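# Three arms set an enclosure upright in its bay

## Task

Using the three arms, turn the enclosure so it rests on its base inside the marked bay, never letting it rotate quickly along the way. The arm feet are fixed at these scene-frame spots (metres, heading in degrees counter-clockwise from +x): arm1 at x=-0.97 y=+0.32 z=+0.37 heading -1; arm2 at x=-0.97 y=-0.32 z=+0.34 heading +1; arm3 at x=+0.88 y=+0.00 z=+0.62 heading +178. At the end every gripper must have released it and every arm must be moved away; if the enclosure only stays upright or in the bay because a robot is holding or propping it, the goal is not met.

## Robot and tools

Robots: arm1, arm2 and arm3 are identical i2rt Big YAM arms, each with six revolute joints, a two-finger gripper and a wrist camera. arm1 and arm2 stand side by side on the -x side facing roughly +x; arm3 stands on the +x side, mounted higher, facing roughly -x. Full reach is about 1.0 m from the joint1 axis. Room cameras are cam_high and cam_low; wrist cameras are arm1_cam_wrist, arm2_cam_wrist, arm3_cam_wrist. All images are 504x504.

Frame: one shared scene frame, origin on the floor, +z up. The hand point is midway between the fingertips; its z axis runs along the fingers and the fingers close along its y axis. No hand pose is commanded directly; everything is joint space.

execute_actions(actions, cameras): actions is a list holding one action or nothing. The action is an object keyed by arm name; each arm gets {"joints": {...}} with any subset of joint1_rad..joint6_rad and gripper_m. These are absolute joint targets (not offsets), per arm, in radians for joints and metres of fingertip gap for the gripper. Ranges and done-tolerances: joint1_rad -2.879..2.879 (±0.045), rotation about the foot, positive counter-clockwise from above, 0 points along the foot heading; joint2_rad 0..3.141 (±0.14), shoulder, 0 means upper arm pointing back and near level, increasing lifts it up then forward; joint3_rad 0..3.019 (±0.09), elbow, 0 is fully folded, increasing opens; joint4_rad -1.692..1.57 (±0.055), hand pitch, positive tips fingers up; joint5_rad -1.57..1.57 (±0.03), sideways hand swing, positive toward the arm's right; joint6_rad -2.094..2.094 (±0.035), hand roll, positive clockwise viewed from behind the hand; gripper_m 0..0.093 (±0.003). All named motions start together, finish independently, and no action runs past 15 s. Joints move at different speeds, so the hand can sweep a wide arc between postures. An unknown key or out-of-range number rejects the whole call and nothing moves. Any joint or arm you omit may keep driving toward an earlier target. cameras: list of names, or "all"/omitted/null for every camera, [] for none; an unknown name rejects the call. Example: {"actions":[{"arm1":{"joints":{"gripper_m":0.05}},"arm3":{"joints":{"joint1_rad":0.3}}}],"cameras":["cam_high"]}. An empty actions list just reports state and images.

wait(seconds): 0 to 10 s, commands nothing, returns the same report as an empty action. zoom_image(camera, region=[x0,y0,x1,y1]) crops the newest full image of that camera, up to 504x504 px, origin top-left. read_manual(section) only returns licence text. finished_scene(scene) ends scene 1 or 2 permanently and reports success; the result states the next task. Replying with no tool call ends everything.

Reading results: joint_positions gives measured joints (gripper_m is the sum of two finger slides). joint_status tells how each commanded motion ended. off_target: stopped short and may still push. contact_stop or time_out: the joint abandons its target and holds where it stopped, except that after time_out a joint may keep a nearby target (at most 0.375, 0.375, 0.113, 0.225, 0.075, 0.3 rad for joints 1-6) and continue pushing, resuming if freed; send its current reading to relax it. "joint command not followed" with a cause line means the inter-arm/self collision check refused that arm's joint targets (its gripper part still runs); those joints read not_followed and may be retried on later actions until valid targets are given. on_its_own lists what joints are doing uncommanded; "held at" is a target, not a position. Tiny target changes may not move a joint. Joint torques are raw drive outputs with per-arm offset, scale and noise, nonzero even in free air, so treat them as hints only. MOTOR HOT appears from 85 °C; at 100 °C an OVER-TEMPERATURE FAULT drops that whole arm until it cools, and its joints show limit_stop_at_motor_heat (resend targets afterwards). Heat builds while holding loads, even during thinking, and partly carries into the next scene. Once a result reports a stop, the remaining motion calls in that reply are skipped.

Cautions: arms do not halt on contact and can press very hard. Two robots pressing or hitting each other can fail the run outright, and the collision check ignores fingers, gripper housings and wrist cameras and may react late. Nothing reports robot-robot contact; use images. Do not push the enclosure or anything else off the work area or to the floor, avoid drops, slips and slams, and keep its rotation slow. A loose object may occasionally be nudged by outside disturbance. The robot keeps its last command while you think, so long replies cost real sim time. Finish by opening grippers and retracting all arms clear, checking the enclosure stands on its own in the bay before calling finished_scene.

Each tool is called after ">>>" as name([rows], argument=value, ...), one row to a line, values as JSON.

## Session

>>> execute_actions(actions=[])

Scene clock: 0.00 s.
Joint torques (N m, as the arm reports them, + toward a larger angle): no reading
Motor temperatures (°C, as the motors report them): arm1=[29 30 34 30 30 31] | arm2=[29 27 31 29 31 28] | arm3=[28 29 32 29 28 30]
arm1.joint_positions: joint1_rad=+0.158 joint2_rad=+0.487 joint3_rad=+1.399 joint4_rad=-1.180 joint5_rad=+0.291 joint6_rad=-0.443 gripper_m=+0.094
arm1.joint_status: not commanded
arm1.hand: x=-0.7906 y=+0.2910 z=+0.9814 quat_wxyz=(-0.580, +0.140, -0.777, +0.200) (m; scene frame)
arm2.joint_positions: joint1_rad=+0.350 joint2_rad=+0.629 joint3_rad=+1.398 joint4_rad=-1.432 joint5_rad=-0.079 joint6_rad=+0.333 gripper_m=+0.094
arm2.joint_status: not commanded
arm2.hand: x=-0.7634 y=-0.2217 z=+0.8659 quat_wxyz=(-0.400, +0.036, -0.898, -0.180) (m; scene frame)
arm3.joint_positions: joint1_rad=-0.020 joint2_rad=+0.487 joint3_rad=+1.395 joint4_rad=-1.358 joint5_rad=+0.157 joint6_rad=+0.188 gripper_m=+0.095
arm3.joint_status: not commanded
arm3.hand: x=+0.7068 y=+0.0298 z=+1.1820 quat_wxyz=(-0.035, +0.833, -0.139, -0.534) (m; scene frame)
pictures: arm1_cam_wrist, arm2_cam_wrist, arm3_cam_wrist, cam_high, cam_low
Images, in order (width x height): arm1_cam_wrist 504x504, arm2_cam_wrist 504x504, arm3_cam_wrist 504x504, cam_high 504x504, cam_low 504x504.

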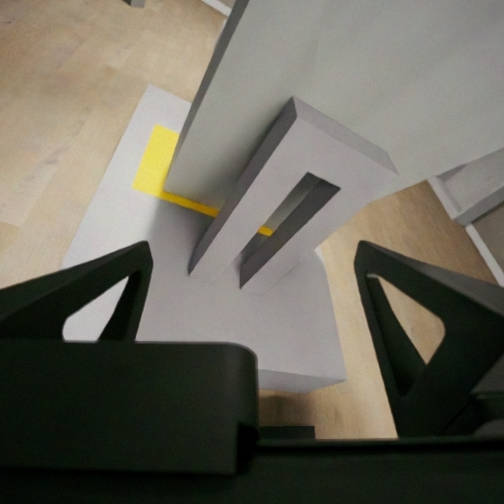

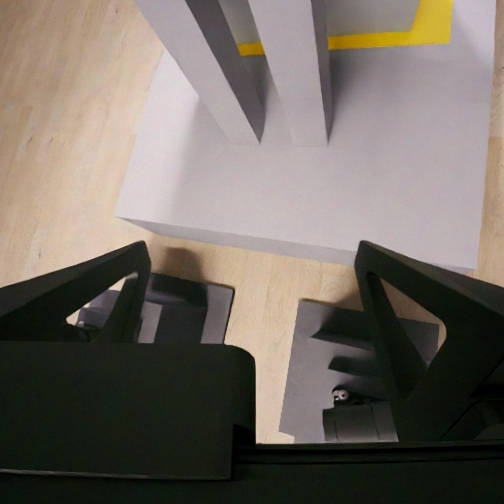

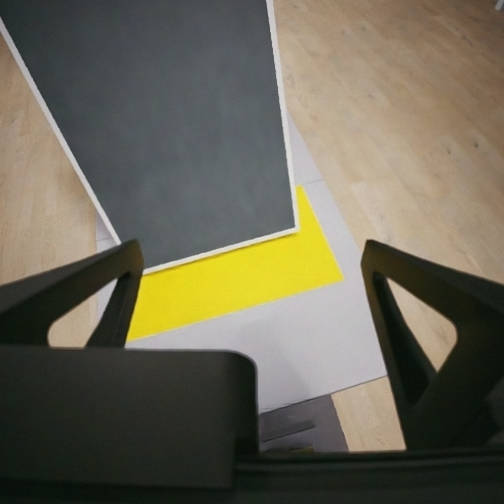

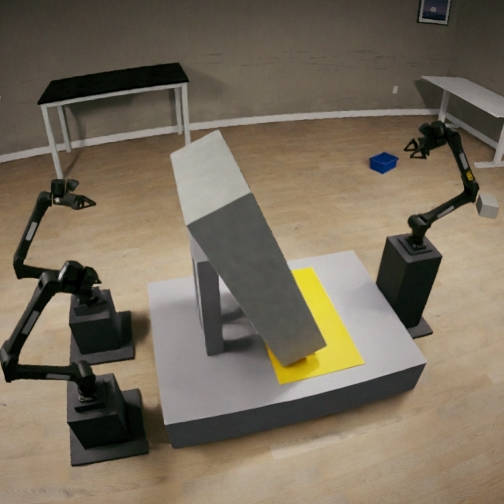

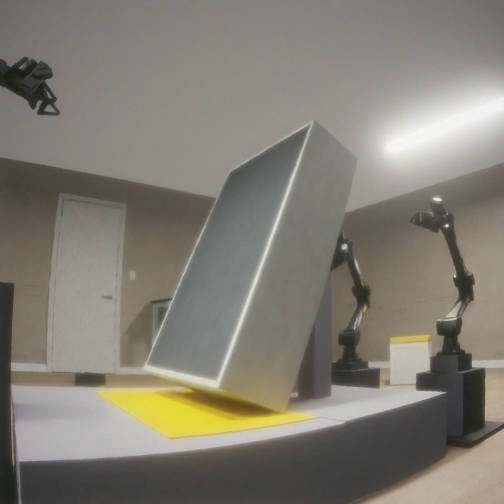

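>>> zoom_image(camera="cam_high", region=[150, 110, 300, 260])

>>> zoom_image(camera="cam_high", region=[180, 240, 380, 400])

>>> zoom_image(camera="cam_high", region=[130, 110, 450, 450])

>>> zoom_image(camera="cam_high", region=[350, 110, 504, 264])

>>> zoom_image(camera="cam_high", region=[0, 300, 170, 470])

Region (150, 110, 300, 260) of cam_high's 504x504 image, scaled by 3.360, with more detail than that image has.

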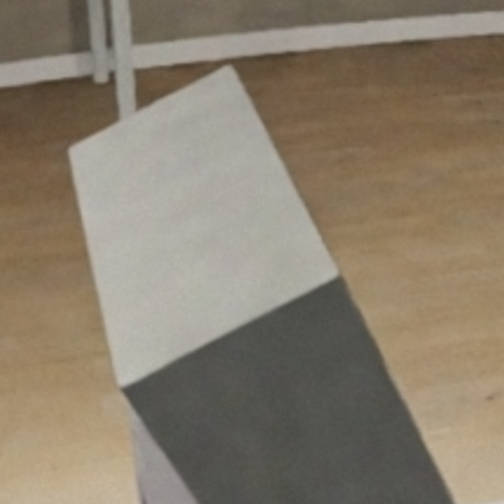

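Region (180, 240, 380, 400) of cam_high's 504x504 image, scaled by 2.520, with more detail than that image has; it fills the top 403 rows of this view, and the rest is white.

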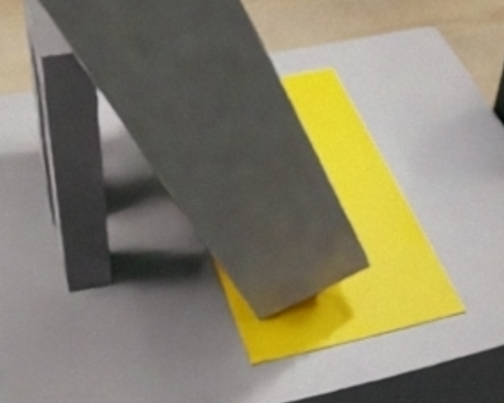

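Region (130, 110, 450, 450) of cam_high's 504x504 image, scaled by 1.482, with more detail than that image has; it fills the left 474 columns of this view, and the rest is white.

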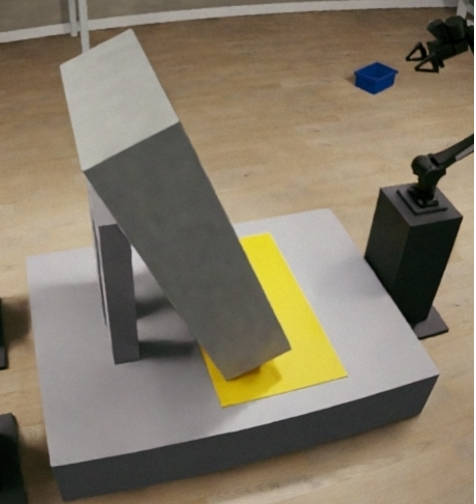

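Region (350, 110, 504, 264) of cam_high's 504x504 image, scaled by 3.273, with more detail than that image has.

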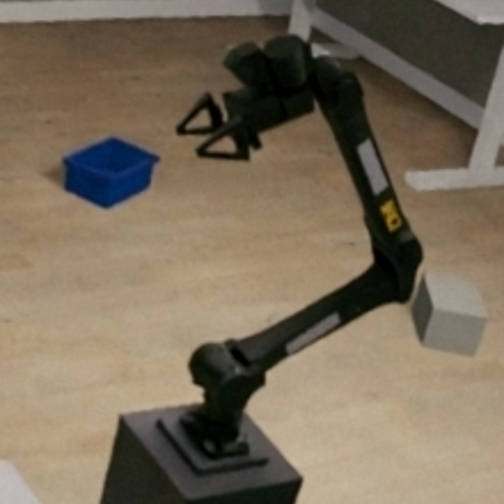

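Region (0, 300, 170, 470) of cam_high's 504x504 image, scaled by 2.965, with more detail than that image has.

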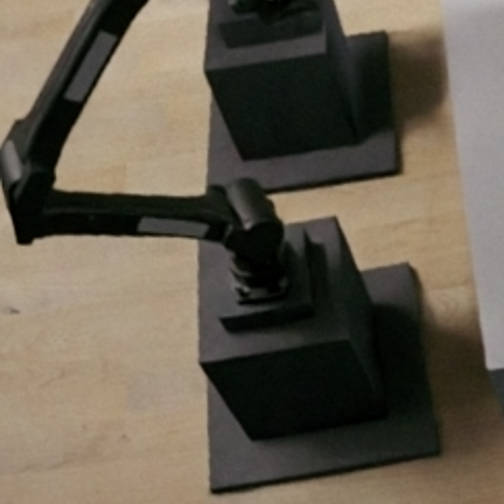

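>>> execute_actions([
  {"arm1":{"joints":{"joint1_rad":-0.111,"joint2_rad":1.545,"joint3_rad":1.335,"joint4_rad":0.69,"joint5_rad":0,"joint6_rad":0,"gripper_m":0}},"arm2":{"joints":{"joint1_rad":0.044,"joint2_rad":1.478,"joint3_rad":1.35,"joint4_rad":0.605,"joint5_rad":0,"joint6_rad":0,"gripper_m":0}},"arm3":{"joints":{"joint1_rad":0.07,"joint2_rad":2.035,"joint3_rad":2.14,"joint4_rad":-0.23,"joint5_rad":0.028,"joint6_rad":0,"gripper_m":0.093}}},
])

Scene clock: 7.53 s.
Joint torques (N m, as the arm reports them, + toward a larger angle): arm1=[ -0.94 -12.85   9.03   2.51  -0.23   0.06] | arm2=[ -0.57 -15.34  10.61   2.73   0.08  -0.23] | arm3=[ -0.83 -22.14  13.84   2.81  -0.21  -0.24]
Motor temperatures (°C, as the motors report them): arm1=[29 30 36 31 30 31] | arm2=[29 28 32 29 31 28] | arm3=[28 29 34 29 28 30]
arm1.joint_positions: joint1_rad=-0.104 joint2_rad=+1.540 joint3_rad=+1.334 joint4_rad=+0.676 joint5_rad=+0.003 joint6_rad=-0.012 gripper_m=+0.000
arm1.joint_status: all done
arm1.hand: x=-0.3118 y=+0.2353 z=+0.9221 quat_wxyz=(-0.852, -0.033, -0.519, +0.053) (m; scene frame)
arm2.joint_positions: joint1_rad=+0.045 joint2_rad=+1.498 joint3_rad=+1.338 joint4_rad=+0.584 joint5_rad=-0.003 joint6_rad=+0.014 gripper_m=+0.001
arm2.joint_status: all done
arm2.hand: x=-0.3050 y=-0.2710 z=+0.8977 quat_wxyz=(-0.840, +0.019, -0.541, -0.032) (m; scene frame)
arm3.joint_positions: joint1_rad=+0.066 joint2_rad=+2.038 joint3_rad=+2.096 joint4_rad=-0.250 joint5_rad=+0.032 joint6_rad=+0.011 gripper_m=+0.093
arm3.joint_status: all done
arm3.hand: x=+0.0032 y=-0.0288 z=+1.0337 quat_wxyz=(-0.002, +0.771, +0.002, -0.637) (m; scene frame)
pictures: arm1_cam_wrist, arm2_cam_wrist, arm3_cam_wrist, cam_high, cam_low
Images, in order (width x height): arm1_cam_wrist 504x504, arm2_cam_wrist 504x504, arm3_cam_wrist 504x504, cam_high 504x504, cam_low 504x504.

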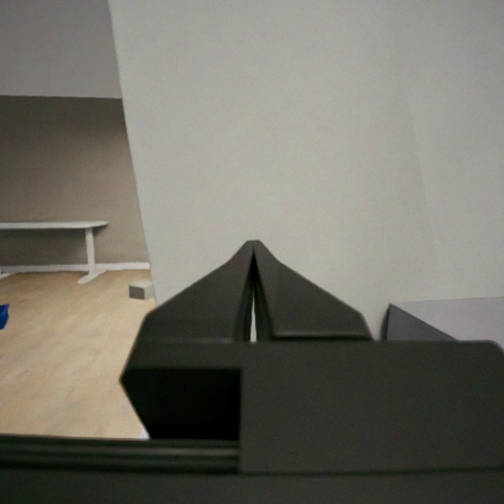

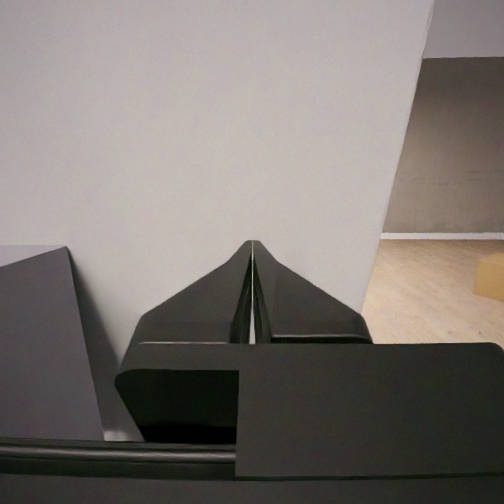

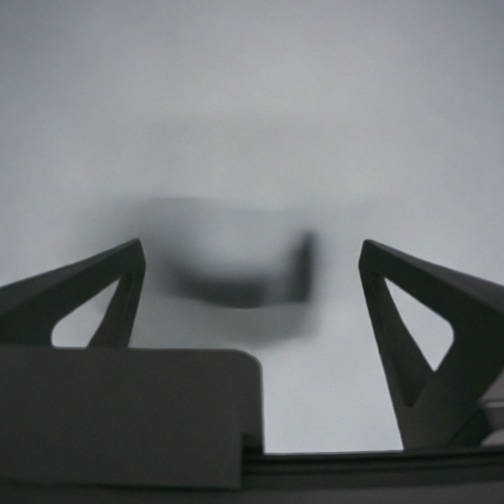

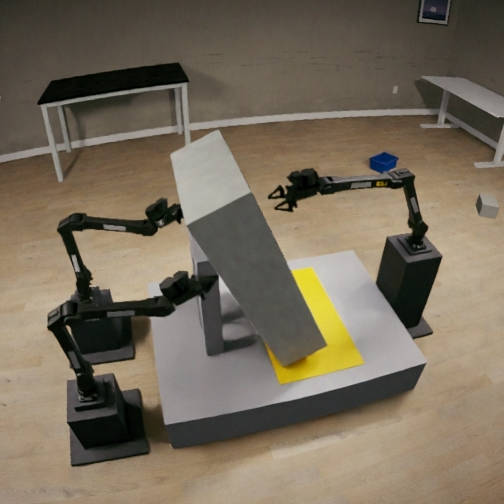

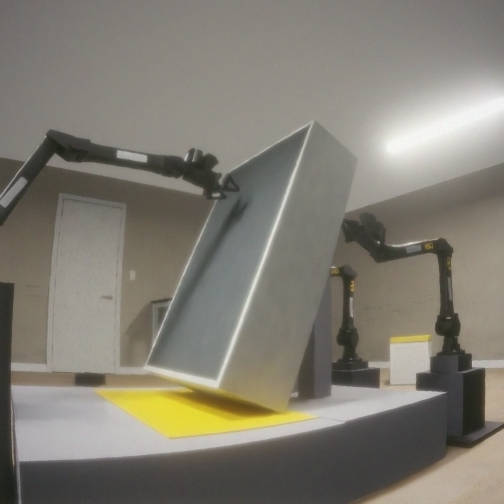

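>>> execute_actions(actions=[])

Scene clock: 8.47 s.
Joint torques (N m, as the arm reports them, + toward a larger angle): arm1=[ -0.94 -12.9    9.03   2.5   -0.23   0.06] | arm2=[ -0.6  -15.4   10.62   2.85   0.06  -0.25] | arm3=[ -0.82 -22.44  13.86   2.78  -0.18  -0.26]
Motor temperatures (°C, as the motors report them): arm1=[29 30 36 31 30 31] | arm2=[29 28 32 29 31 28] | arm3=[28 30 35 29 28 30]
arm1.joint_positions: joint1_rad=-0.104 joint2_rad=+1.540 joint3_rad=+1.334 joint4_rad=+0.676 joint5_rad=+0.003 joint6_rad=-0.012 gripper_m=+0.000
arm1.joint_status: all done
arm1.hand: x=-0.3118 y=+0.2353 z=+0.9221 quat_wxyz=(-0.852, -0.033, -0.519, +0.053) (m; scene frame)
arm2.joint_positions: joint1_rad=+0.045 joint2_rad=+1.498 joint3_rad=+1.338 joint4_rad=+0.584 joint5_rad=-0.003 joint6_rad=+0.014 gripper_m=+0.001
arm2.joint_status: all done
arm2.hand: x=-0.3050 y=-0.2710 z=+0.8977 quat_wxyz=(-0.840, +0.019, -0.541, -0.032) (m; scene frame)
arm3.joint_positions: joint1_rad=+0.066 joint2_rad=+2.038 joint3_rad=+2.096 joint4_rad=-0.250 joint5_rad=+0.032 joint6_rad=+0.011 gripper_m=+0.093
arm3.joint_status: all done
arm3.hand: x=+0.0032 y=-0.0288 z=+1.0337 quat_wxyz=(-0.002, +0.771, +0.002, -0.637) (m; scene frame)
pictures: arm1_cam_wrist, arm2_cam_wrist, arm3_cam_wrist, cam_high, cam_low
Images, in order (width x height): arm1_cam_wrist 504x504, arm2_cam_wrist 504x504, arm3_cam_wrist 504x504, cam_high 504x504, cam_low 504x504.

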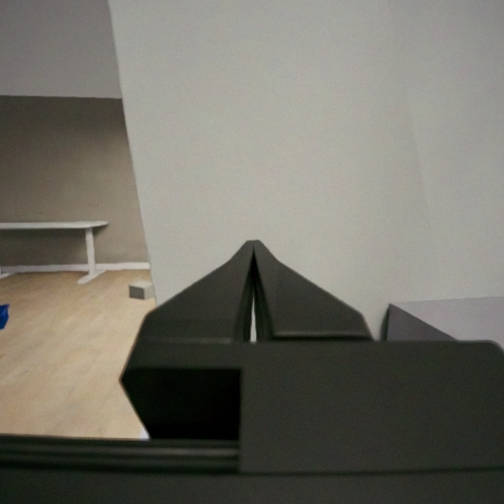

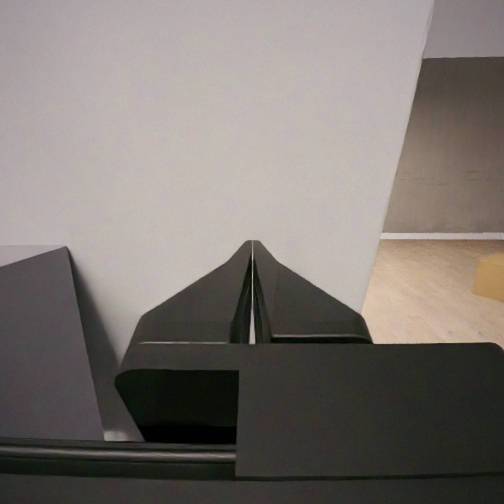

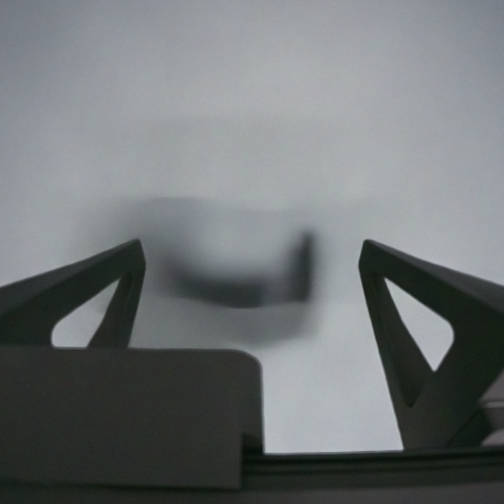

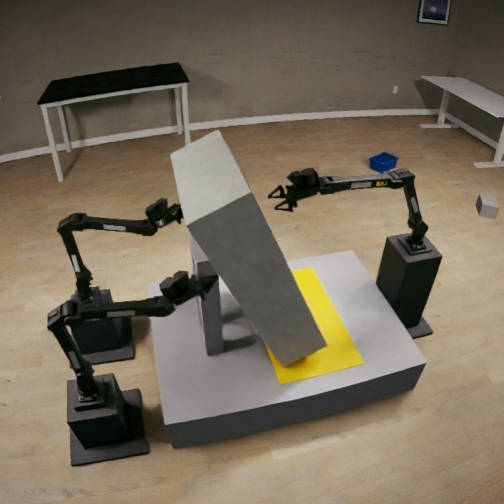

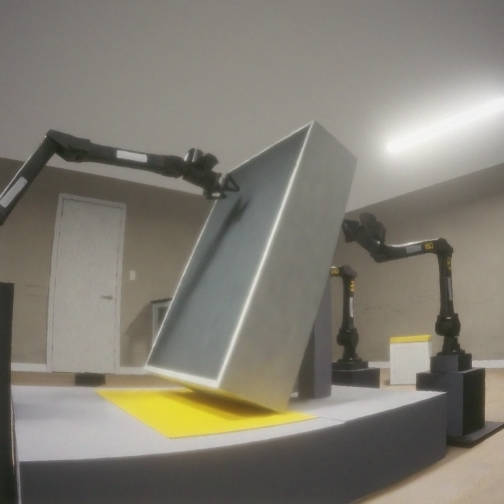

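>>> execute_actions([
  {"arm1":{"joints":{"joint2_rad":1.645,"joint3_rad":1.53,"joint4_rad":0.605}},"arm2":{"joints":{"joint2_rad":1.585,"joint3_rad":1.545,"joint4_rad":0.53}},"arm3":{"joints":{"joint2_rad":2.06,"joint3_rad":2.16}}},
], cameras=["cam_high","arm3_cam_wrist"])

Scene clock: 10.80 s.
Joint torques (N m, as the arm reports them, + toward a larger angle): arm1=[ -0.77 -13.98  14.2    1.67  -0.18   0.06] | arm2=[ -0.58 -13.22  18.7    1.5   -0.01  -0.26] | arm3=[ -0.69 -20.33  14.55   2.72  -0.2   -0.23]
Motor temperatures (°C, as the motors report them): arm1=[29 30 38 31 30 31] | arm2=[29 28 34 29 31 28] | arm3=[28 30 37 29 28 30]
arm1.joint_positions: joint1_rad=-0.104 joint2_rad=+1.633 joint3_rad=+1.460 joint4_rad=+0.610 joint5_rad=+0.002 joint6_rad=-0.012 gripper_m=+0.000
arm1.joint_status: all done
arm1.hand: x=-0.2708 y=+0.2308 z=+0.9199 quat_wxyz=(-0.843, -0.034, -0.534, +0.052) (m; scene frame)
arm2.joint_positions: joint1_rad=+0.045 joint2_rad=+1.561 joint3_rad=+1.438 joint4_rad=+0.535 joint5_rad=+0.000 joint6_rad=+0.014 gripper_m=+0.001
arm2.joint_status: joint3_rad time_out (moved +0.101 of +0.207); the others done
arm2.on_its_own: joint3_rad reads +1.438 and still pushes toward +1.545 since a time_out
arm2.hand: x=-0.2776 y=-0.2696 z=+0.9058 quat_wxyz=(-0.837, +0.018, -0.547, -0.031) (m; scene frame)
arm3.joint_positions: joint1_rad=+0.066 joint2_rad=+2.038 joint3_rad=+2.107 joint4_rad=-0.250 joint5_rad=+0.032 joint6_rad=+0.011 gripper_m=+0.093
arm3.joint_status: all done
arm3.hand: x=+0.0030 y=-0.0289 z=+1.0406 quat_wxyz=(-0.002, +0.767, +0.002, -0.641) (m; scene frame)
pictures: arm3_cam_wrist, cam_high
Images, in order (width x height): arm3_cam_wrist 504x504, cam_high 504x504.

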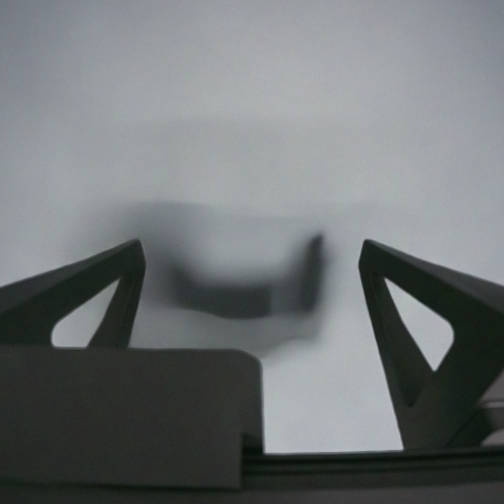

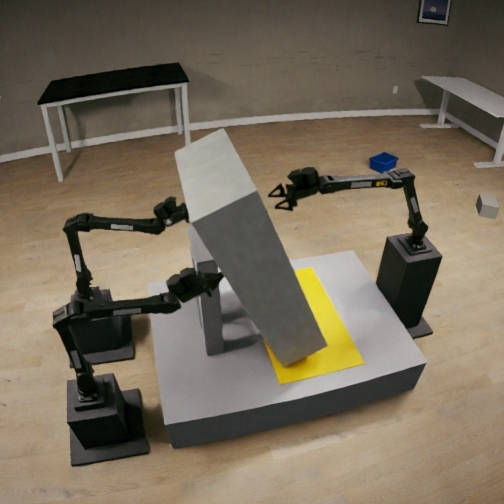

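>>> execute_actions([
  {"arm1":{"joints":{"joint2_rad":1.745,"joint3_rad":1.63,"joint4_rad":0.56}},"arm2":{"joints":{"joint2_rad":1.665,"joint3_rad":1.59,"joint4_rad":0.495}}},
], cameras=["cam_high","arm3_cam_wrist"])

Scene clock: 13.37 s.
Joint torques (N m, as the arm reports them, + toward a larger angle): arm1=[ -1.03 -15.98  13.04   2.02  -0.06   0.05] | arm2=[ -0.4  -15.77  14.3    1.33  -0.12  -0.27] | arm3=[ -0.56 -20.94  14.37   2.93  -0.18  -0.28]
Motor temperatures (°C, as the motors report them): arm1=[29 31 40 31 30 31] | arm2=[29 28 35 29 31 28] | arm3=[28 31 38 29 28 30]
arm1.joint_positions: joint1_rad=-0.105 joint2_rad=+1.727 joint3_rad=+1.575 joint4_rad=+0.558 joint5_rad=-0.002 joint6_rad=-0.011 gripper_m=+0.000
arm1.joint_status: all done
arm1.hand: x=-0.2319 y=+0.2267 z=+0.9113 quat_wxyz=(-0.835, -0.033, -0.546, +0.050) (m; scene frame)
arm2.joint_positions: joint1_rad=+0.044 joint2_rad=+1.656 joint3_rad=+1.535 joint4_rad=+0.503 joint5_rad=+0.002 joint6_rad=+0.014 gripper_m=+0.001
arm2.joint_status: all done
arm2.hand: x=-0.2392 y=-0.2688 z=+0.8922 quat_wxyz=(-0.829, +0.017, -0.559, -0.029) (m; scene frame)
arm3.joint_positions: joint1_rad=+0.066 joint2_rad=+2.038 joint3_rad=+2.107 joint4_rad=-0.250 joint5_rad=+0.032 joint6_rad=+0.011 gripper_m=+0.093
arm3.joint_status: not commanded
arm3.hand: x=+0.0030 y=-0.0289 z=+1.0406 quat_wxyz=(-0.002, +0.767, +0.002, -0.641) (m; scene frame)
pictures: arm3_cam_wrist, cam_high
Images, in order (width x height): arm3_cam_wrist 504x504, cam_high 504x504.

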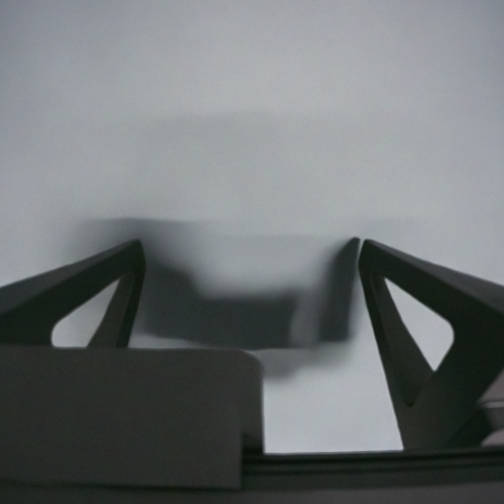

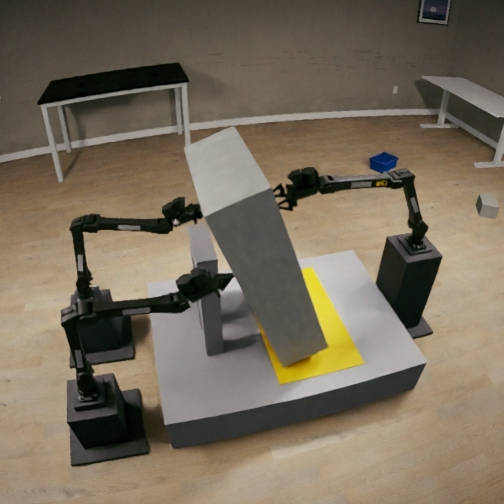

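>>> execute_actions(actions=[], cameras=["arm3_cam_wrist","arm2_cam_wrist","cam_low"])

Scene clock: 13.60 s.
Joint torques (N m, as the arm reports them, + toward a larger angle): arm1=[ -0.88 -14.87  13.02   1.94  -0.05   0.05] | arm2=[ -0.64 -15.83  14.35   1.43  -0.11  -0.26] | arm3=[ -0.67 -20.93  14.49   2.81  -0.23  -0.23]
Motor temperatures (°C, as the motors report them): arm1=[29 31 40 31 30 31] | arm2=[29 28 35 29 31 28] | arm3=[28 31 38 29 28 30]
arm1.joint_positions: joint1_rad=-0.105 joint2_rad=+1.727 joint3_rad=+1.575 joint4_rad=+0.558 joint5_rad=-0.002 joint6_rad=-0.011 gripper_m=+0.000
arm1.joint_status: all done
arm1.hand: x=-0.2319 y=+0.2267 z=+0.9113 quat_wxyz=(-0.835, -0.033, -0.546, +0.050) (m; scene frame)
arm2.joint_positions: joint1_rad=+0.044 joint2_rad=+1.656 joint3_rad=+1.535 joint4_rad=+0.503 joint5_rad=+0.002 joint6_rad=+0.014 gripper_m=+0.001
arm2.joint_status: all done
arm2.hand: x=-0.2392 y=-0.2688 z=+0.8922 quat_wxyz=(-0.829, +0.017, -0.559, -0.029) (m; scene frame)
arm3.joint_positions: joint1_rad=+0.066 joint2_rad=+2.038 joint3_rad=+2.107 joint4_rad=-0.250 joint5_rad=+0.032 joint6_rad=+0.011 gripper_m=+0.093
arm3.joint_status: not commanded
arm3.hand: x=+0.0030 y=-0.0289 z=+1.0406 quat_wxyz=(-0.002, +0.767, +0.002, -0.641) (m; scene frame)
pictures: arm2_cam_wrist, arm3_cam_wrist, cam_low
Images, in order (width x height): arm2_cam_wrist 504x504, arm3_cam_wrist 504x504, cam_low 504x504.

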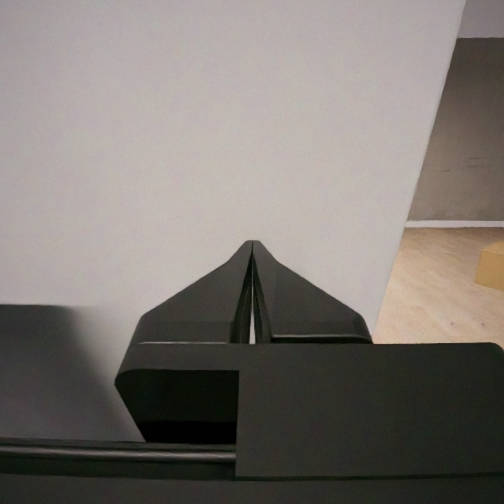

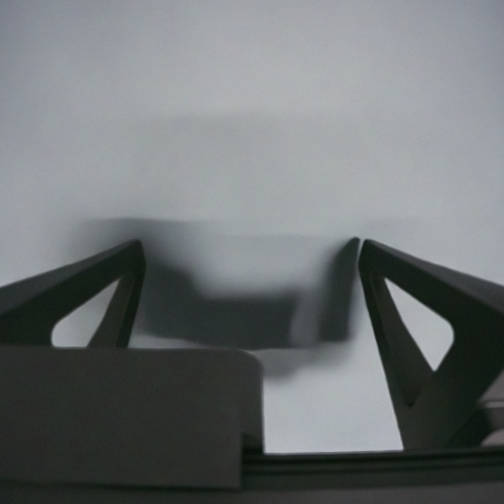

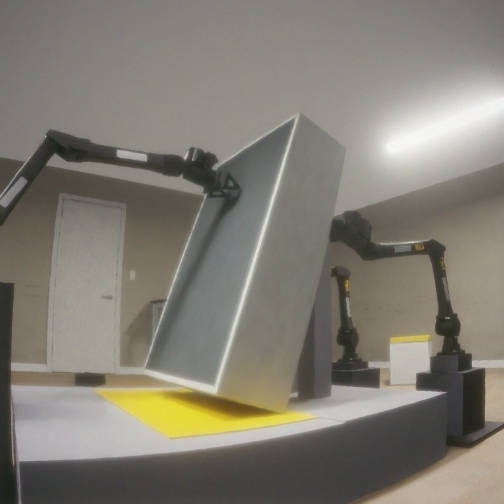

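>>> execute_actions([
  {"arm1":{"joints":{"joint2_rad":1.81,"joint3_rad":1.74,"joint4_rad":0.517}},"arm2":{"joints":{"joint2_rad":1.73,"joint3_rad":1.695,"joint4_rad":0.457}},"arm3":{"joints":{"joint2_rad":1.95,"joint3_rad":1.978,"joint4_rad":-0.185}}},
], cameras=["cam_high","arm3_cam_wrist"])

Scene clock: 15.50 s.
Joint torques (N m, as the arm reports them, + toward a larger angle): arm1=[ -0.77 -15.69  13.68   1.5   -0.02   0.05] | arm2=[  0.14 -16.02  15.1    1.24  -0.15  -0.22] | arm3=[ -0.51 -19.82  10.71   2.95  -0.21  -0.25]
Motor temperatures (°C, as the motors report them): arm1=[29 31 41 31 30 31] | arm2=[29 28 36 29 31 28] | arm3=[28 31 39 29 28 30]
arm1.joint_positions: joint1_rad=-0.105 joint2_rad=+1.792 joint3_rad=+1.678 joint4_rad=+0.525 joint5_rad=-0.003 joint6_rad=-0.011 gripper_m=+0.000
arm1.joint_status: all done
arm1.hand: x=-0.2074 y=+0.2236 z=+0.9180 quat_wxyz=(-0.837, -0.032, -0.544, +0.050) (m; scene frame)
arm2.joint_positions: joint1_rad=+0.043 joint2_rad=+1.716 joint3_rad=+1.632 joint4_rad=+0.467 joint5_rad=+0.002 joint6_rad=+0.014 gripper_m=+0.001
arm2.joint_status: all done
arm2.hand: x=-0.2156 y=-0.2678 z=+0.8995 quat_wxyz=(-0.829, +0.017, -0.559, -0.029) (m; scene frame)
arm3.joint_positions: joint1_rad=+0.066 joint2_rad=+1.938 joint3_rad=+1.974 joint4_rad=-0.208 joint5_rad=+0.032 joint6_rad=+0.011 gripper_m=+0.093
arm3.joint_status: all done
arm3.hand: x=+0.0338 y=-0.0282 z=+1.0519 quat_wxyz=(-0.002, +0.764, +0.003, -0.645) (m; scene frame)
pictures: arm3_cam_wrist, cam_high
Images, in order (width x height): arm3_cam_wrist 504x504, cam_high 504x504.

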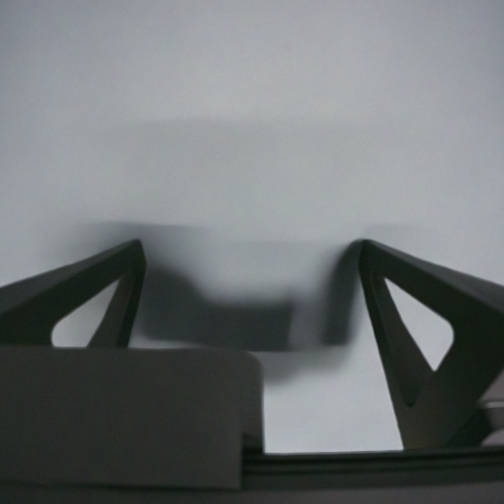

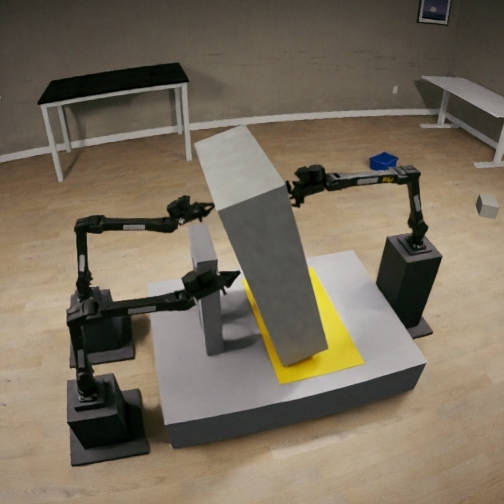

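>>> execute_actions([
  {"arm3":{"joints":{"joint2_rad":1.872,"joint3_rad":1.845,"joint4_rad":-0.13}}},
], cameras=["cam_high"])

Scene clock: 18.93 s.
Joint torques (N m, as the arm reports them, + toward a larger angle): arm1=[ -0.89 -15.53  13.5    1.63  -0.04   0.05] | arm2=[ -0.59 -16.19  15.03   1.36  -0.17  -0.24] | arm3=[ -0.6  -21.92  10.72   2.89  -0.21  -0.25]
Motor temperatures (°C, as the motors report them): arm1=[29 32 43 31 30 31] | arm2=[29 29 37 29 31 28] | arm3=[28 32 39 29 28 30]
arm1.joint_positions: joint1_rad=-0.105 joint2_rad=+1.791 joint3_rad=+1.678 joint4_rad=+0.524 joint5_rad=-0.002 joint6_rad=-0.011 gripper_m=+0.000
arm1.joint_status: not commanded
arm1.hand: x=-0.2077 y=+0.2235 z=+0.9186 quat_wxyz=(-0.837, -0.033, -0.544, +0.050) (m; scene frame)
arm2.joint_positions: joint1_rad=+0.043 joint2_rad=+1.716 joint3_rad=+1.632 joint4_rad=+0.467 joint5_rad=+0.002 joint6_rad=+0.014 gripper_m=+0.001
arm2.joint_status: not commanded
arm2.hand: x=-0.2156 y=-0.2678 z=+0.8997 quat_wxyz=(-0.829, +0.017, -0.559, -0.029) (m; scene frame)
arm3.joint_positions: joint1_rad=+0.066 joint2_rad=+1.892 joint3_rad=+1.842 joint4_rad=-0.154 joint5_rad=+0.032 joint6_rad=+0.011 gripper_m=+0.093
arm3.joint_status: all done
arm3.hand: x=+0.0506 y=-0.0273 z=+1.0197 quat_wxyz=(-0.003, +0.775, +0.003, -0.632) (m; scene frame)
pictures: cam_high
Images, in order (width x height): cam_high 504x504.

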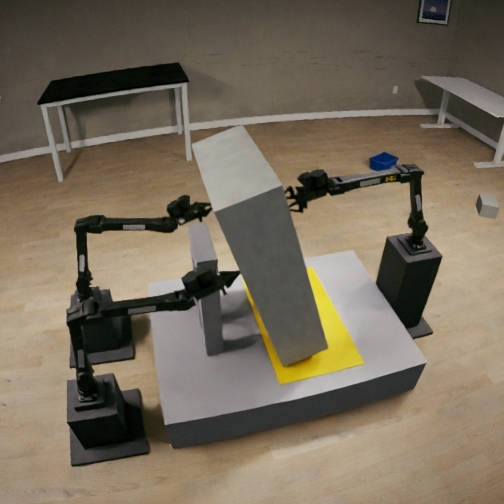

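>>> execute_actions(actions=[], cameras=["arm3_cam_wrist","cam_high"])

Scene clock: 19.23 s.
Joint torques (N m, as the arm reports them, + toward a larger angle): arm1=[ -0.84 -15.65  13.63   1.65  -0.05   0.05] | arm2=[ -0.45 -16.25  14.99   1.32  -0.12  -0.25] | arm3=[ -0.86 -21.34  10.73   2.92  -0.18  -0.25]
Motor temperatures (°C, as the motors report them): arm1=[29 32 43 31 30 31] | arm2=[29 29 37 29 31 28] | arm3=[28 32 39 29 28 30]
arm1.joint_positions: joint1_rad=-0.105 joint2_rad=+1.791 joint3_rad=+1.678 joint4_rad=+0.524 joint5_rad=-0.002 joint6_rad=-0.011 gripper_m=+0.000
arm1.joint_status: not commanded
arm1.hand: x=-0.2077 y=+0.2235 z=+0.9186 quat_wxyz=(-0.837, -0.033, -0.544, +0.050) (m; scene frame)
arm2.joint_positions: joint1_rad=+0.043 joint2_rad=+1.716 joint3_rad=+1.632 joint4_rad=+0.467 joint5_rad=+0.002 joint6_rad=+0.014 gripper_m=+0.001
arm2.joint_status: not commanded
arm2.hand: x=-0.2156 y=-0.2678 z=+0.8997 quat_wxyz=(-0.829, +0.017, -0.559, -0.029) (m; scene frame)
arm3.joint_positions: joint1_rad=+0.066 joint2_rad=+1.892 joint3_rad=+1.842 joint4_rad=-0.154 joint5_rad=+0.032 joint6_rad=+0.011 gripper_m=+0.093
arm3.joint_status: all done
arm3.hand: x=+0.0506 y=-0.0273 z=+1.0197 quat_wxyz=(-0.003, +0.775, +0.003, -0.632) (m; scene frame)
pictures: arm3_cam_wrist, cam_high
Images, in order (width x height): arm3_cam_wrist 504x504, cam_high 504x504.

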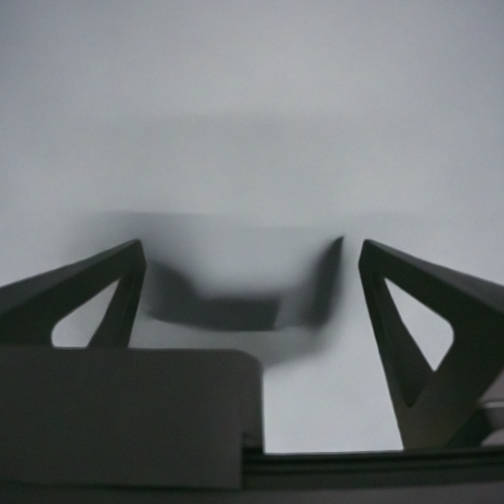

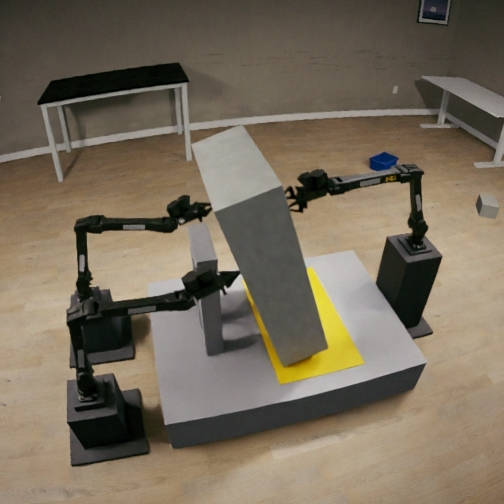

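>>> execute_actions([
  {"arm1":{"joints":{"joint2_rad":1.889,"joint3_rad":1.873,"joint4_rad":0.464}},"arm2":{"joints":{"joint2_rad":1.808,"joint3_rad":1.822,"joint4_rad":0.408}},"arm3":{"joints":{"joint2_rad":1.84}}},
], cameras=["cam_high","arm3_cam_wrist"])

Scene clock: 26.10 s.
Joint torques (N m, as the arm reports them, + toward a larger angle): arm1=[ -0.81 -17.14  13.8    1.54  -0.02   0.05] | arm2=[ -0.39 -18.38  15.2    1.25  -0.16  -0.24] | arm3=[ -0.78 -15.44  12.49   2.91  -0.53  -0.29]
Motor temperatures (°C, as the motors report them): arm1=[29 33 46 31 30 31] | arm2=[29 29 39 29 31 28] | arm3=[28 33 40 29 28 30]
arm1.joint_positions: joint1_rad=-0.105 joint2_rad=+1.872 joint3_rad=+1.811 joint4_rad=+0.472 joint5_rad=-0.003 joint6_rad=-0.011 gripper_m=+0.000
arm1.joint_status: all done
arm1.hand: x=-0.1779 y=+0.2200 z=+0.9250 quat_wxyz=(-0.837, -0.032, -0.545, +0.050) (m; scene frame)
arm2.joint_positions: joint1_rad=+0.042 joint2_rad=+1.796 joint3_rad=+1.758 joint4_rad=+0.418 joint5_rad=+0.003 joint6_rad=+0.014 gripper_m=+0.001
arm2.joint_status: all done
arm2.hand: x=-0.1857 y=-0.2668 z=+0.9058 quat_wxyz=(-0.828, +0.016, -0.560, -0.028) (m; scene frame)
arm3.joint_positions: joint1_rad=+0.070 joint2_rad=+1.794 joint3_rad=+1.820 joint4_rad=-0.155 joint5_rad=+0.040 joint6_rad=+0.015 gripper_m=+0.093
arm3.joint_status: all done
arm3.hand: x=+0.0815 y=-0.0285 z=+1.0831 quat_wxyz=(-0.002, +0.751, -0.001, -0.661) (m; scene frame)
pictures: arm3_cam_wrist, cam_high
Images, in order (width x height): arm3_cam_wrist 504x504, cam_high 504x504.

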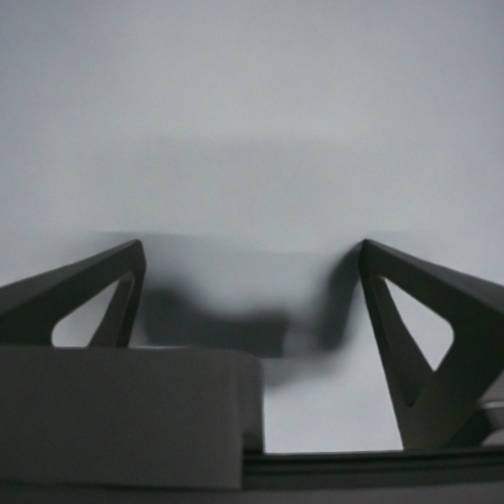

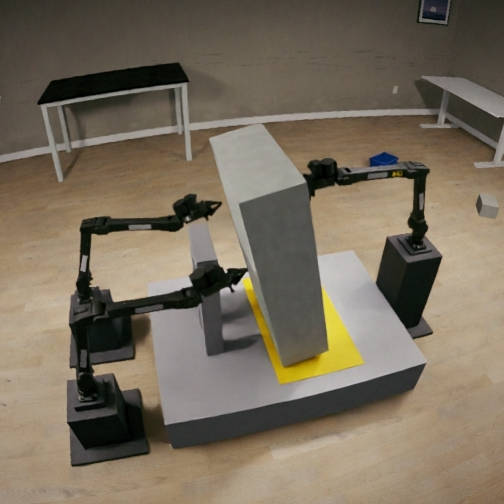

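>>> execute_actions(actions=[], cameras=[])

Scene clock: 26.47 s.
Joint torques (N m, as the arm reports them, + toward a larger angle): arm1=[ -0.78 -16.95  13.74   1.56  -0.02   0.05] | arm2=[ -0.37 -18.5   15.2    1.32  -0.17  -0.26] | arm3=[ -0.53 -15.07  12.33   2.85  -0.54  -0.28]
Motor temperatures (°C, as the motors report them): arm1=[29 33 46 31 30 31] | arm2=[29 29 39 29 31 28] | arm3=[28 33 40 29 28 30]
arm1.joint_positions: joint1_rad=-0.105 joint2_rad=+1.872 joint3_rad=+1.811 joint4_rad=+0.472 joint5_rad=-0.003 joint6_rad=-0.011 gripper_m=+0.000
arm1.joint_status: all done
arm1.hand: x=-0.1779 y=+0.2200 z=+0.9250 quat_wxyz=(-0.837, -0.032, -0.545, +0.050) (m; scene frame)
arm2.joint_positions: joint1_rad=+0.042 joint2_rad=+1.796 joint3_rad=+1.758 joint4_rad=+0.418 joint5_rad=+0.003 joint6_rad=+0.014 gripper_m=+0.001
arm2.joint_status: all done
arm2.hand: x=-0.1857 y=-0.2668 z=+0.9058 quat_wxyz=(-0.828, +0.016, -0.560, -0.028) (m; scene frame)
arm3.joint_positions: joint1_rad=+0.070 joint2_rad=+1.794 joint3_rad=+1.820 joint4_rad=-0.155 joint5_rad=+0.040 joint6_rad=+0.015 gripper_m=+0.093
arm3.joint_status: all done
arm3.hand: x=+0.0815 y=-0.0285 z=+1.0831 quat_wxyz=(-0.002, +0.751, -0.001, -0.661) (m; scene frame)
pictures: none
No camera images: the call's "cameras" was empty. Leave "cameras" out to get every camera's image.

>>> execute_actions([
  {"arm3":{"joints":{"joint2_rad":1.765,"joint3_rad":1.645,"joint4_rad":-0.035}}},
], cameras=["cam_high"])

Scene clock: 28.93 s.
Joint torques (N m, as the arm reports them, + toward a larger angle): arm1=[ -0.79 -16.97  13.72   1.55  -0.02   0.05] | arm2=[ -0.46 -17.8   15.13   1.42  -0.15  -0.25] | arm3=[-1.29 -9.29 13.06  2.63 -0.78 -0.3 ]
Motor temperatures (°C, as the motors report them): arm1=[29 33 47 31 30 31] | arm2=[29 30 39 29 31 28] | arm3=[28 33 40 29 28 30]
arm1.joint_positions: joint1_rad=-0.105 joint2_rad=+1.872 joint3_rad=+1.811 joint4_rad=+0.472 joint5_rad=-0.003 joint6_rad=-0.011 gripper_m=+0.000
arm1.joint_status: not commanded
arm1.hand: x=-0.1779 y=+0.2200 z=+0.9250 quat_wxyz=(-0.837, -0.032, -0.545, +0.050) (m; scene frame)
arm2.joint_positions: joint1_rad=+0.042 joint2_rad=+1.796 joint3_rad=+1.758 joint4_rad=+0.418 joint5_rad=+0.003 joint6_rad=+0.014 gripper_m=+0.001
arm2.joint_status: not commanded
arm2.hand: x=-0.1857 y=-0.2668 z=+0.9058 quat_wxyz=(-0.828, +0.016, -0.560, -0.028) (m; scene frame)
arm3.joint_positions: joint1_rad=+0.076 joint2_rad=+1.668 joint3_rad=+1.612 joint4_rad=-0.053 joint5_rad=+0.048 joint6_rad=+0.015 gripper_m=+0.093
arm3.joint_status: all done
arm3.hand: x=+0.1271 y=-0.0297 z=+1.0725 quat_wxyz=(-0.003, +0.744, -0.001, -0.668) (m; scene frame)
pictures: cam_high
Images, in order (width x height): cam_high 504x504.

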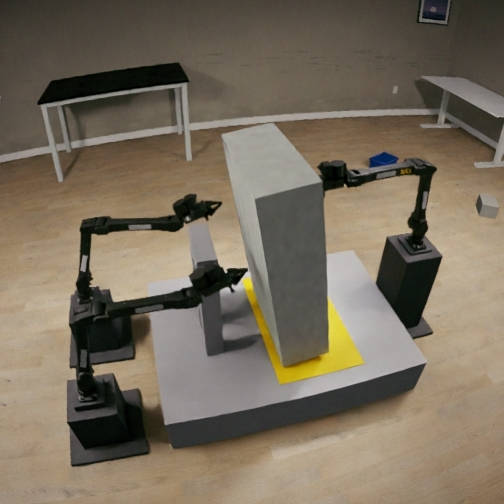

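>>> execute_actions([
  {"arm3":{"joints":{"joint2_rad":1.682,"joint3_rad":1.553}}},
], cameras=["cam_high"])

Scene clock: 32.30 s.
Joint torques (N m, as the arm reports them, + toward a larger angle): arm1=[ -0.82 -16.98  13.74   1.55  -0.02   0.05] | arm2=[ -0.2  -17.89  15.17   1.29  -0.18  -0.25] | arm3=[-1.63 -7.71 14.12  3.22 -0.87 -0.43]
Motor temperatures (°C, as the motors report them): arm1=[29 34 48 31 30 31] | arm2=[29 30 40 29 31 28] | arm3=[28 32 41 29 28 30]
arm1.joint_positions: joint1_rad=-0.105 joint2_rad=+1.872 joint3_rad=+1.811 joint4_rad=+0.472 joint5_rad=-0.003 joint6_rad=-0.011 gripper_m=+0.000
arm1.joint_status: not commanded
arm1.hand: x=-0.1779 y=+0.2200 z=+0.9250 quat_wxyz=(-0.837, -0.032, -0.545, +0.050) (m; scene frame)
arm2.joint_positions: joint1_rad=+0.042 joint2_rad=+1.796 joint3_rad=+1.758 joint4_rad=+0.418 joint5_rad=+0.003 joint6_rad=+0.014 gripper_m=+0.001
arm2.joint_status: not commanded
arm2.hand: x=-0.1857 y=-0.2668 z=+0.9058 quat_wxyz=(-0.828, +0.016, -0.560, -0.028) (m; scene frame)
arm3.joint_positions: joint1_rad=+0.079 joint2_rad=+1.580 joint3_rad=+1.505 joint4_rad=-0.059 joint5_rad=+0.050 joint6_rad=+0.025 gripper_m=+0.093
arm3.joint_status: all done
arm3.hand: x=+0.1615 y=-0.0302 z=+1.0673 quat_wxyz=(+0.001, +0.752, -0.004, -0.659) (m; scene frame)
pictures: cam_high
Images, in order (width x height): cam_high 504x504.

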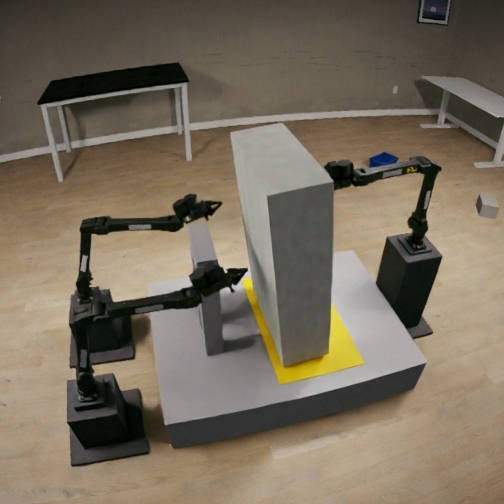

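>>> execute_actions([
  {"arm3":{"joints":{"joint2_rad":1.61,"joint3_rad":1.464}}},
], cameras=["cam_high"])

Scene clock: 33.80 s.
Joint torques (N m, as the arm reports them, + toward a larger angle): arm1=[ -0.81 -16.96  13.73   1.54  -0.02   0.05] | arm2=[ -0.72 -17.74  15.05   1.39  -0.18  -0.26] | arm3=[-1.76 -5.   15.08  3.44 -0.99 -0.54]
Motor temperatures (°C, as the motors report them): arm1=[29 34 49 31 30 31] | arm2=[29 30 40 29 31 28] | arm3=[28 32 42 29 28 30]
arm1.joint_positions: joint1_rad=-0.105 joint2_rad=+1.872 joint3_rad=+1.811 joint4_rad=+0.472 joint5_rad=-0.003 joint6_rad=-0.011 gripper_m=+0.000
arm1.joint_status: not commanded
arm1.hand: x=-0.1779 y=+0.2200 z=+0.9250 quat_wxyz=(-0.837, -0.032, -0.545, +0.050) (m; scene frame)
arm2.joint_positions: joint1_rad=+0.042 joint2_rad=+1.796 joint3_rad=+1.758 joint4_rad=+0.418 joint5_rad=+0.003 joint6_rad=+0.014 gripper_m=+0.001
arm2.joint_status: not commanded
arm2.hand: x=-0.1857 y=-0.2668 z=+0.9058 quat_wxyz=(-0.828, +0.016, -0.560, -0.028) (m; scene frame)
arm3.joint_positions: joint1_rad=+0.083 joint2_rad=+1.489 joint3_rad=+1.401 joint4_rad=-0.073 joint5_rad=+0.054 joint6_rad=+0.039 gripper_m=+0.093
arm3.joint_status: all done
arm3.hand: x=+0.1975 y=-0.0306 z=+1.0602 quat_wxyz=(+0.005, +0.761, -0.009, -0.649) (m; scene frame)
pictures: cam_high
Images, in order (width x height): cam_high 504x504.

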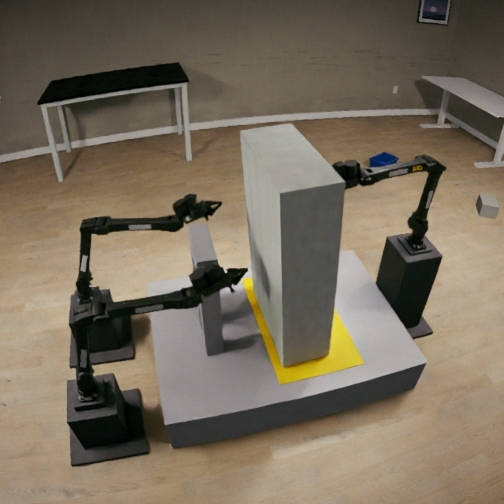

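>>> execute_actions([
  {"arm3":{"joints":{"joint3_rad":1.315}}},
], cameras=["cam_low"])

Scene clock: 35.23 s.
Joint torques (N m, as the arm reports them, + toward a larger angle): arm1=[ -0.79 -16.99  13.73   1.55  -0.02   0.05] | arm2=[ -0.49 -17.79  15.1    1.38  -0.16  -0.22] | arm3=[-2.24  2.8  12.66  2.82 -1.29 -0.32]
Motor temperatures (°C, as the motors report them): arm1=[29 34 49 31 30 31] | arm2=[29 30 40 29 31 28] | arm3=[28 32 42 29 29 30]
arm1.joint_positions: joint1_rad=-0.105 joint2_rad=+1.872 joint3_rad=+1.811 joint4_rad=+0.472 joint5_rad=-0.003 joint6_rad=-0.011 gripper_m=+0.000
arm1.joint_status: not commanded
arm1.hand: x=-0.1779 y=+0.2200 z=+0.9250 quat_wxyz=(-0.837, -0.032, -0.545, +0.050) (m; scene frame)
arm2.joint_positions: joint1_rad=+0.042 joint2_rad=+1.796 joint3_rad=+1.758 joint4_rad=+0.418 joint5_rad=+0.003 joint6_rad=+0.014 gripper_m=+0.001
arm2.joint_status: not commanded
arm2.hand: x=-0.1857 y=-0.2668 z=+0.9058 quat_wxyz=(-0.828, +0.016, -0.560, -0.028) (m; scene frame)
arm3.joint_positions: joint1_rad=+0.089 joint2_rad=+1.407 joint3_rad=+1.286 joint4_rad=-0.053 joint5_rad=+0.061 joint6_rad=+0.018 gripper_m=+0.093
arm3.joint_status: all done
arm3.hand: x=+0.2308 y=-0.0312 z=+1.0464 quat_wxyz=(-0.004, +0.765, -0.001, -0.644) (m; scene frame)
pictures: cam_low
Images, in order (width x height): cam_low 504x504.

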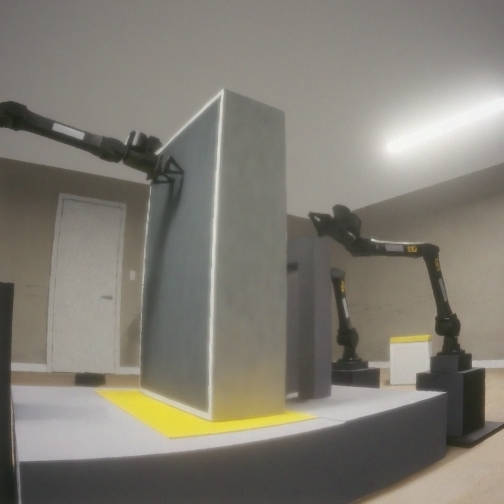

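>>> zoom_image(camera="cam_low", region=[130, 370, 320, 445])

Region (130, 370, 320, 445) of cam_low's 504x504 image, scaled by 2.653, with more detail than that image has; it fills the top 199 rows of this view, and the rest is white.

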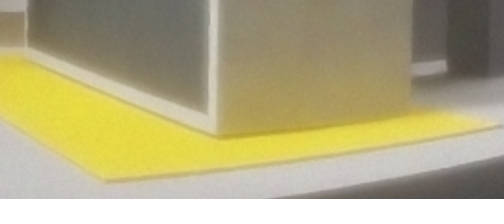

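>>> execute_actions([
  {"arm1":{"joints":{"joint2_rad":1.70,"joint3_rad":1.65}},"arm2":{"joints":{"joint2_rad":1.63,"joint3_rad":1.60}},"arm3":{"joints":{"joint3_rad":1.175}}},
], cameras=["cam_low","cam_high"])

Scene clock: 37.77 s.
Joint torques (N m, as the arm reports them, + toward a larger angle): arm1=[ -0.83 -14.49   8.15   1.54  -0.02   0.05] | arm2=[ -0.46 -16.63   9.25   1.49  -0.17  -0.24] | arm3=[-1.93  6.19  8.02  1.2  -1.24 -0.03]
Motor temperatures (°C, as the motors report them): arm1=[29 34 49 31 30 31] | arm2=[29 30 40 29 31 28] | arm3=[28 32 42 29 29 30]
arm1.joint_positions: joint1_rad=-0.105 joint2_rad=+1.681 joint3_rad=+1.665 joint4_rad=+0.469 joint5_rad=-0.003 joint6_rad=-0.011 gripper_m=+0.000
arm1.joint_status: all done
arm1.hand: x=-0.2499 y=+0.2279 z=+0.9791 quat_wxyz=(-0.848, -0.032, -0.527, +0.051) (m; scene frame)
arm2.joint_positions: joint1_rad=+0.042 joint2_rad=+1.633 joint3_rad=+1.605 joint4_rad=+0.416 joint5_rad=+0.003 joint6_rad=+0.014 gripper_m=+0.001
arm2.joint_status: all done
arm2.hand: x=-0.2455 y=-0.2703 z=+0.9310 quat_wxyz=(-0.830, +0.016, -0.557, -0.028) (m; scene frame)
arm3.joint_positions: joint1_rad=+0.089 joint2_rad=+1.368 joint3_rad=+1.207 joint4_rad=-0.012 joint5_rad=+0.060 joint6_rad=-0.016 gripper_m=+0.093
arm3.joint_status: all done
arm3.hand: x=+0.2479 y=-0.0302 z=+1.0308 quat_wxyz=(-0.014, +0.765, +0.012, -0.644) (m; scene frame)
pictures: cam_high, cam_low
Images, in order (width x height): cam_high 504x504, cam_low 504x504.

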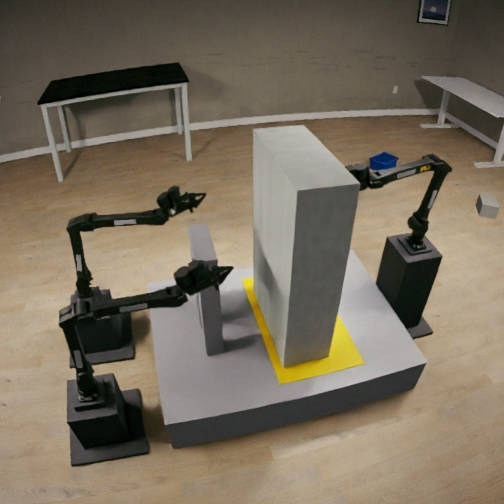

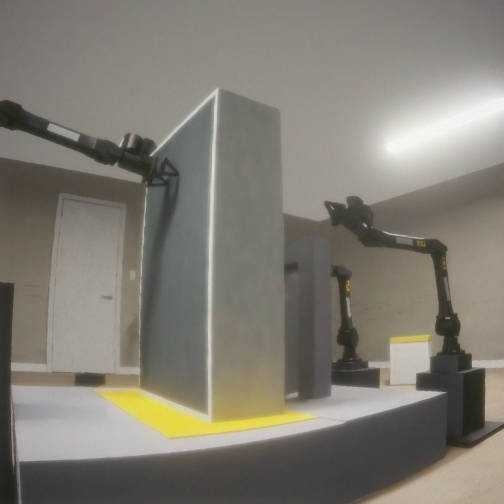

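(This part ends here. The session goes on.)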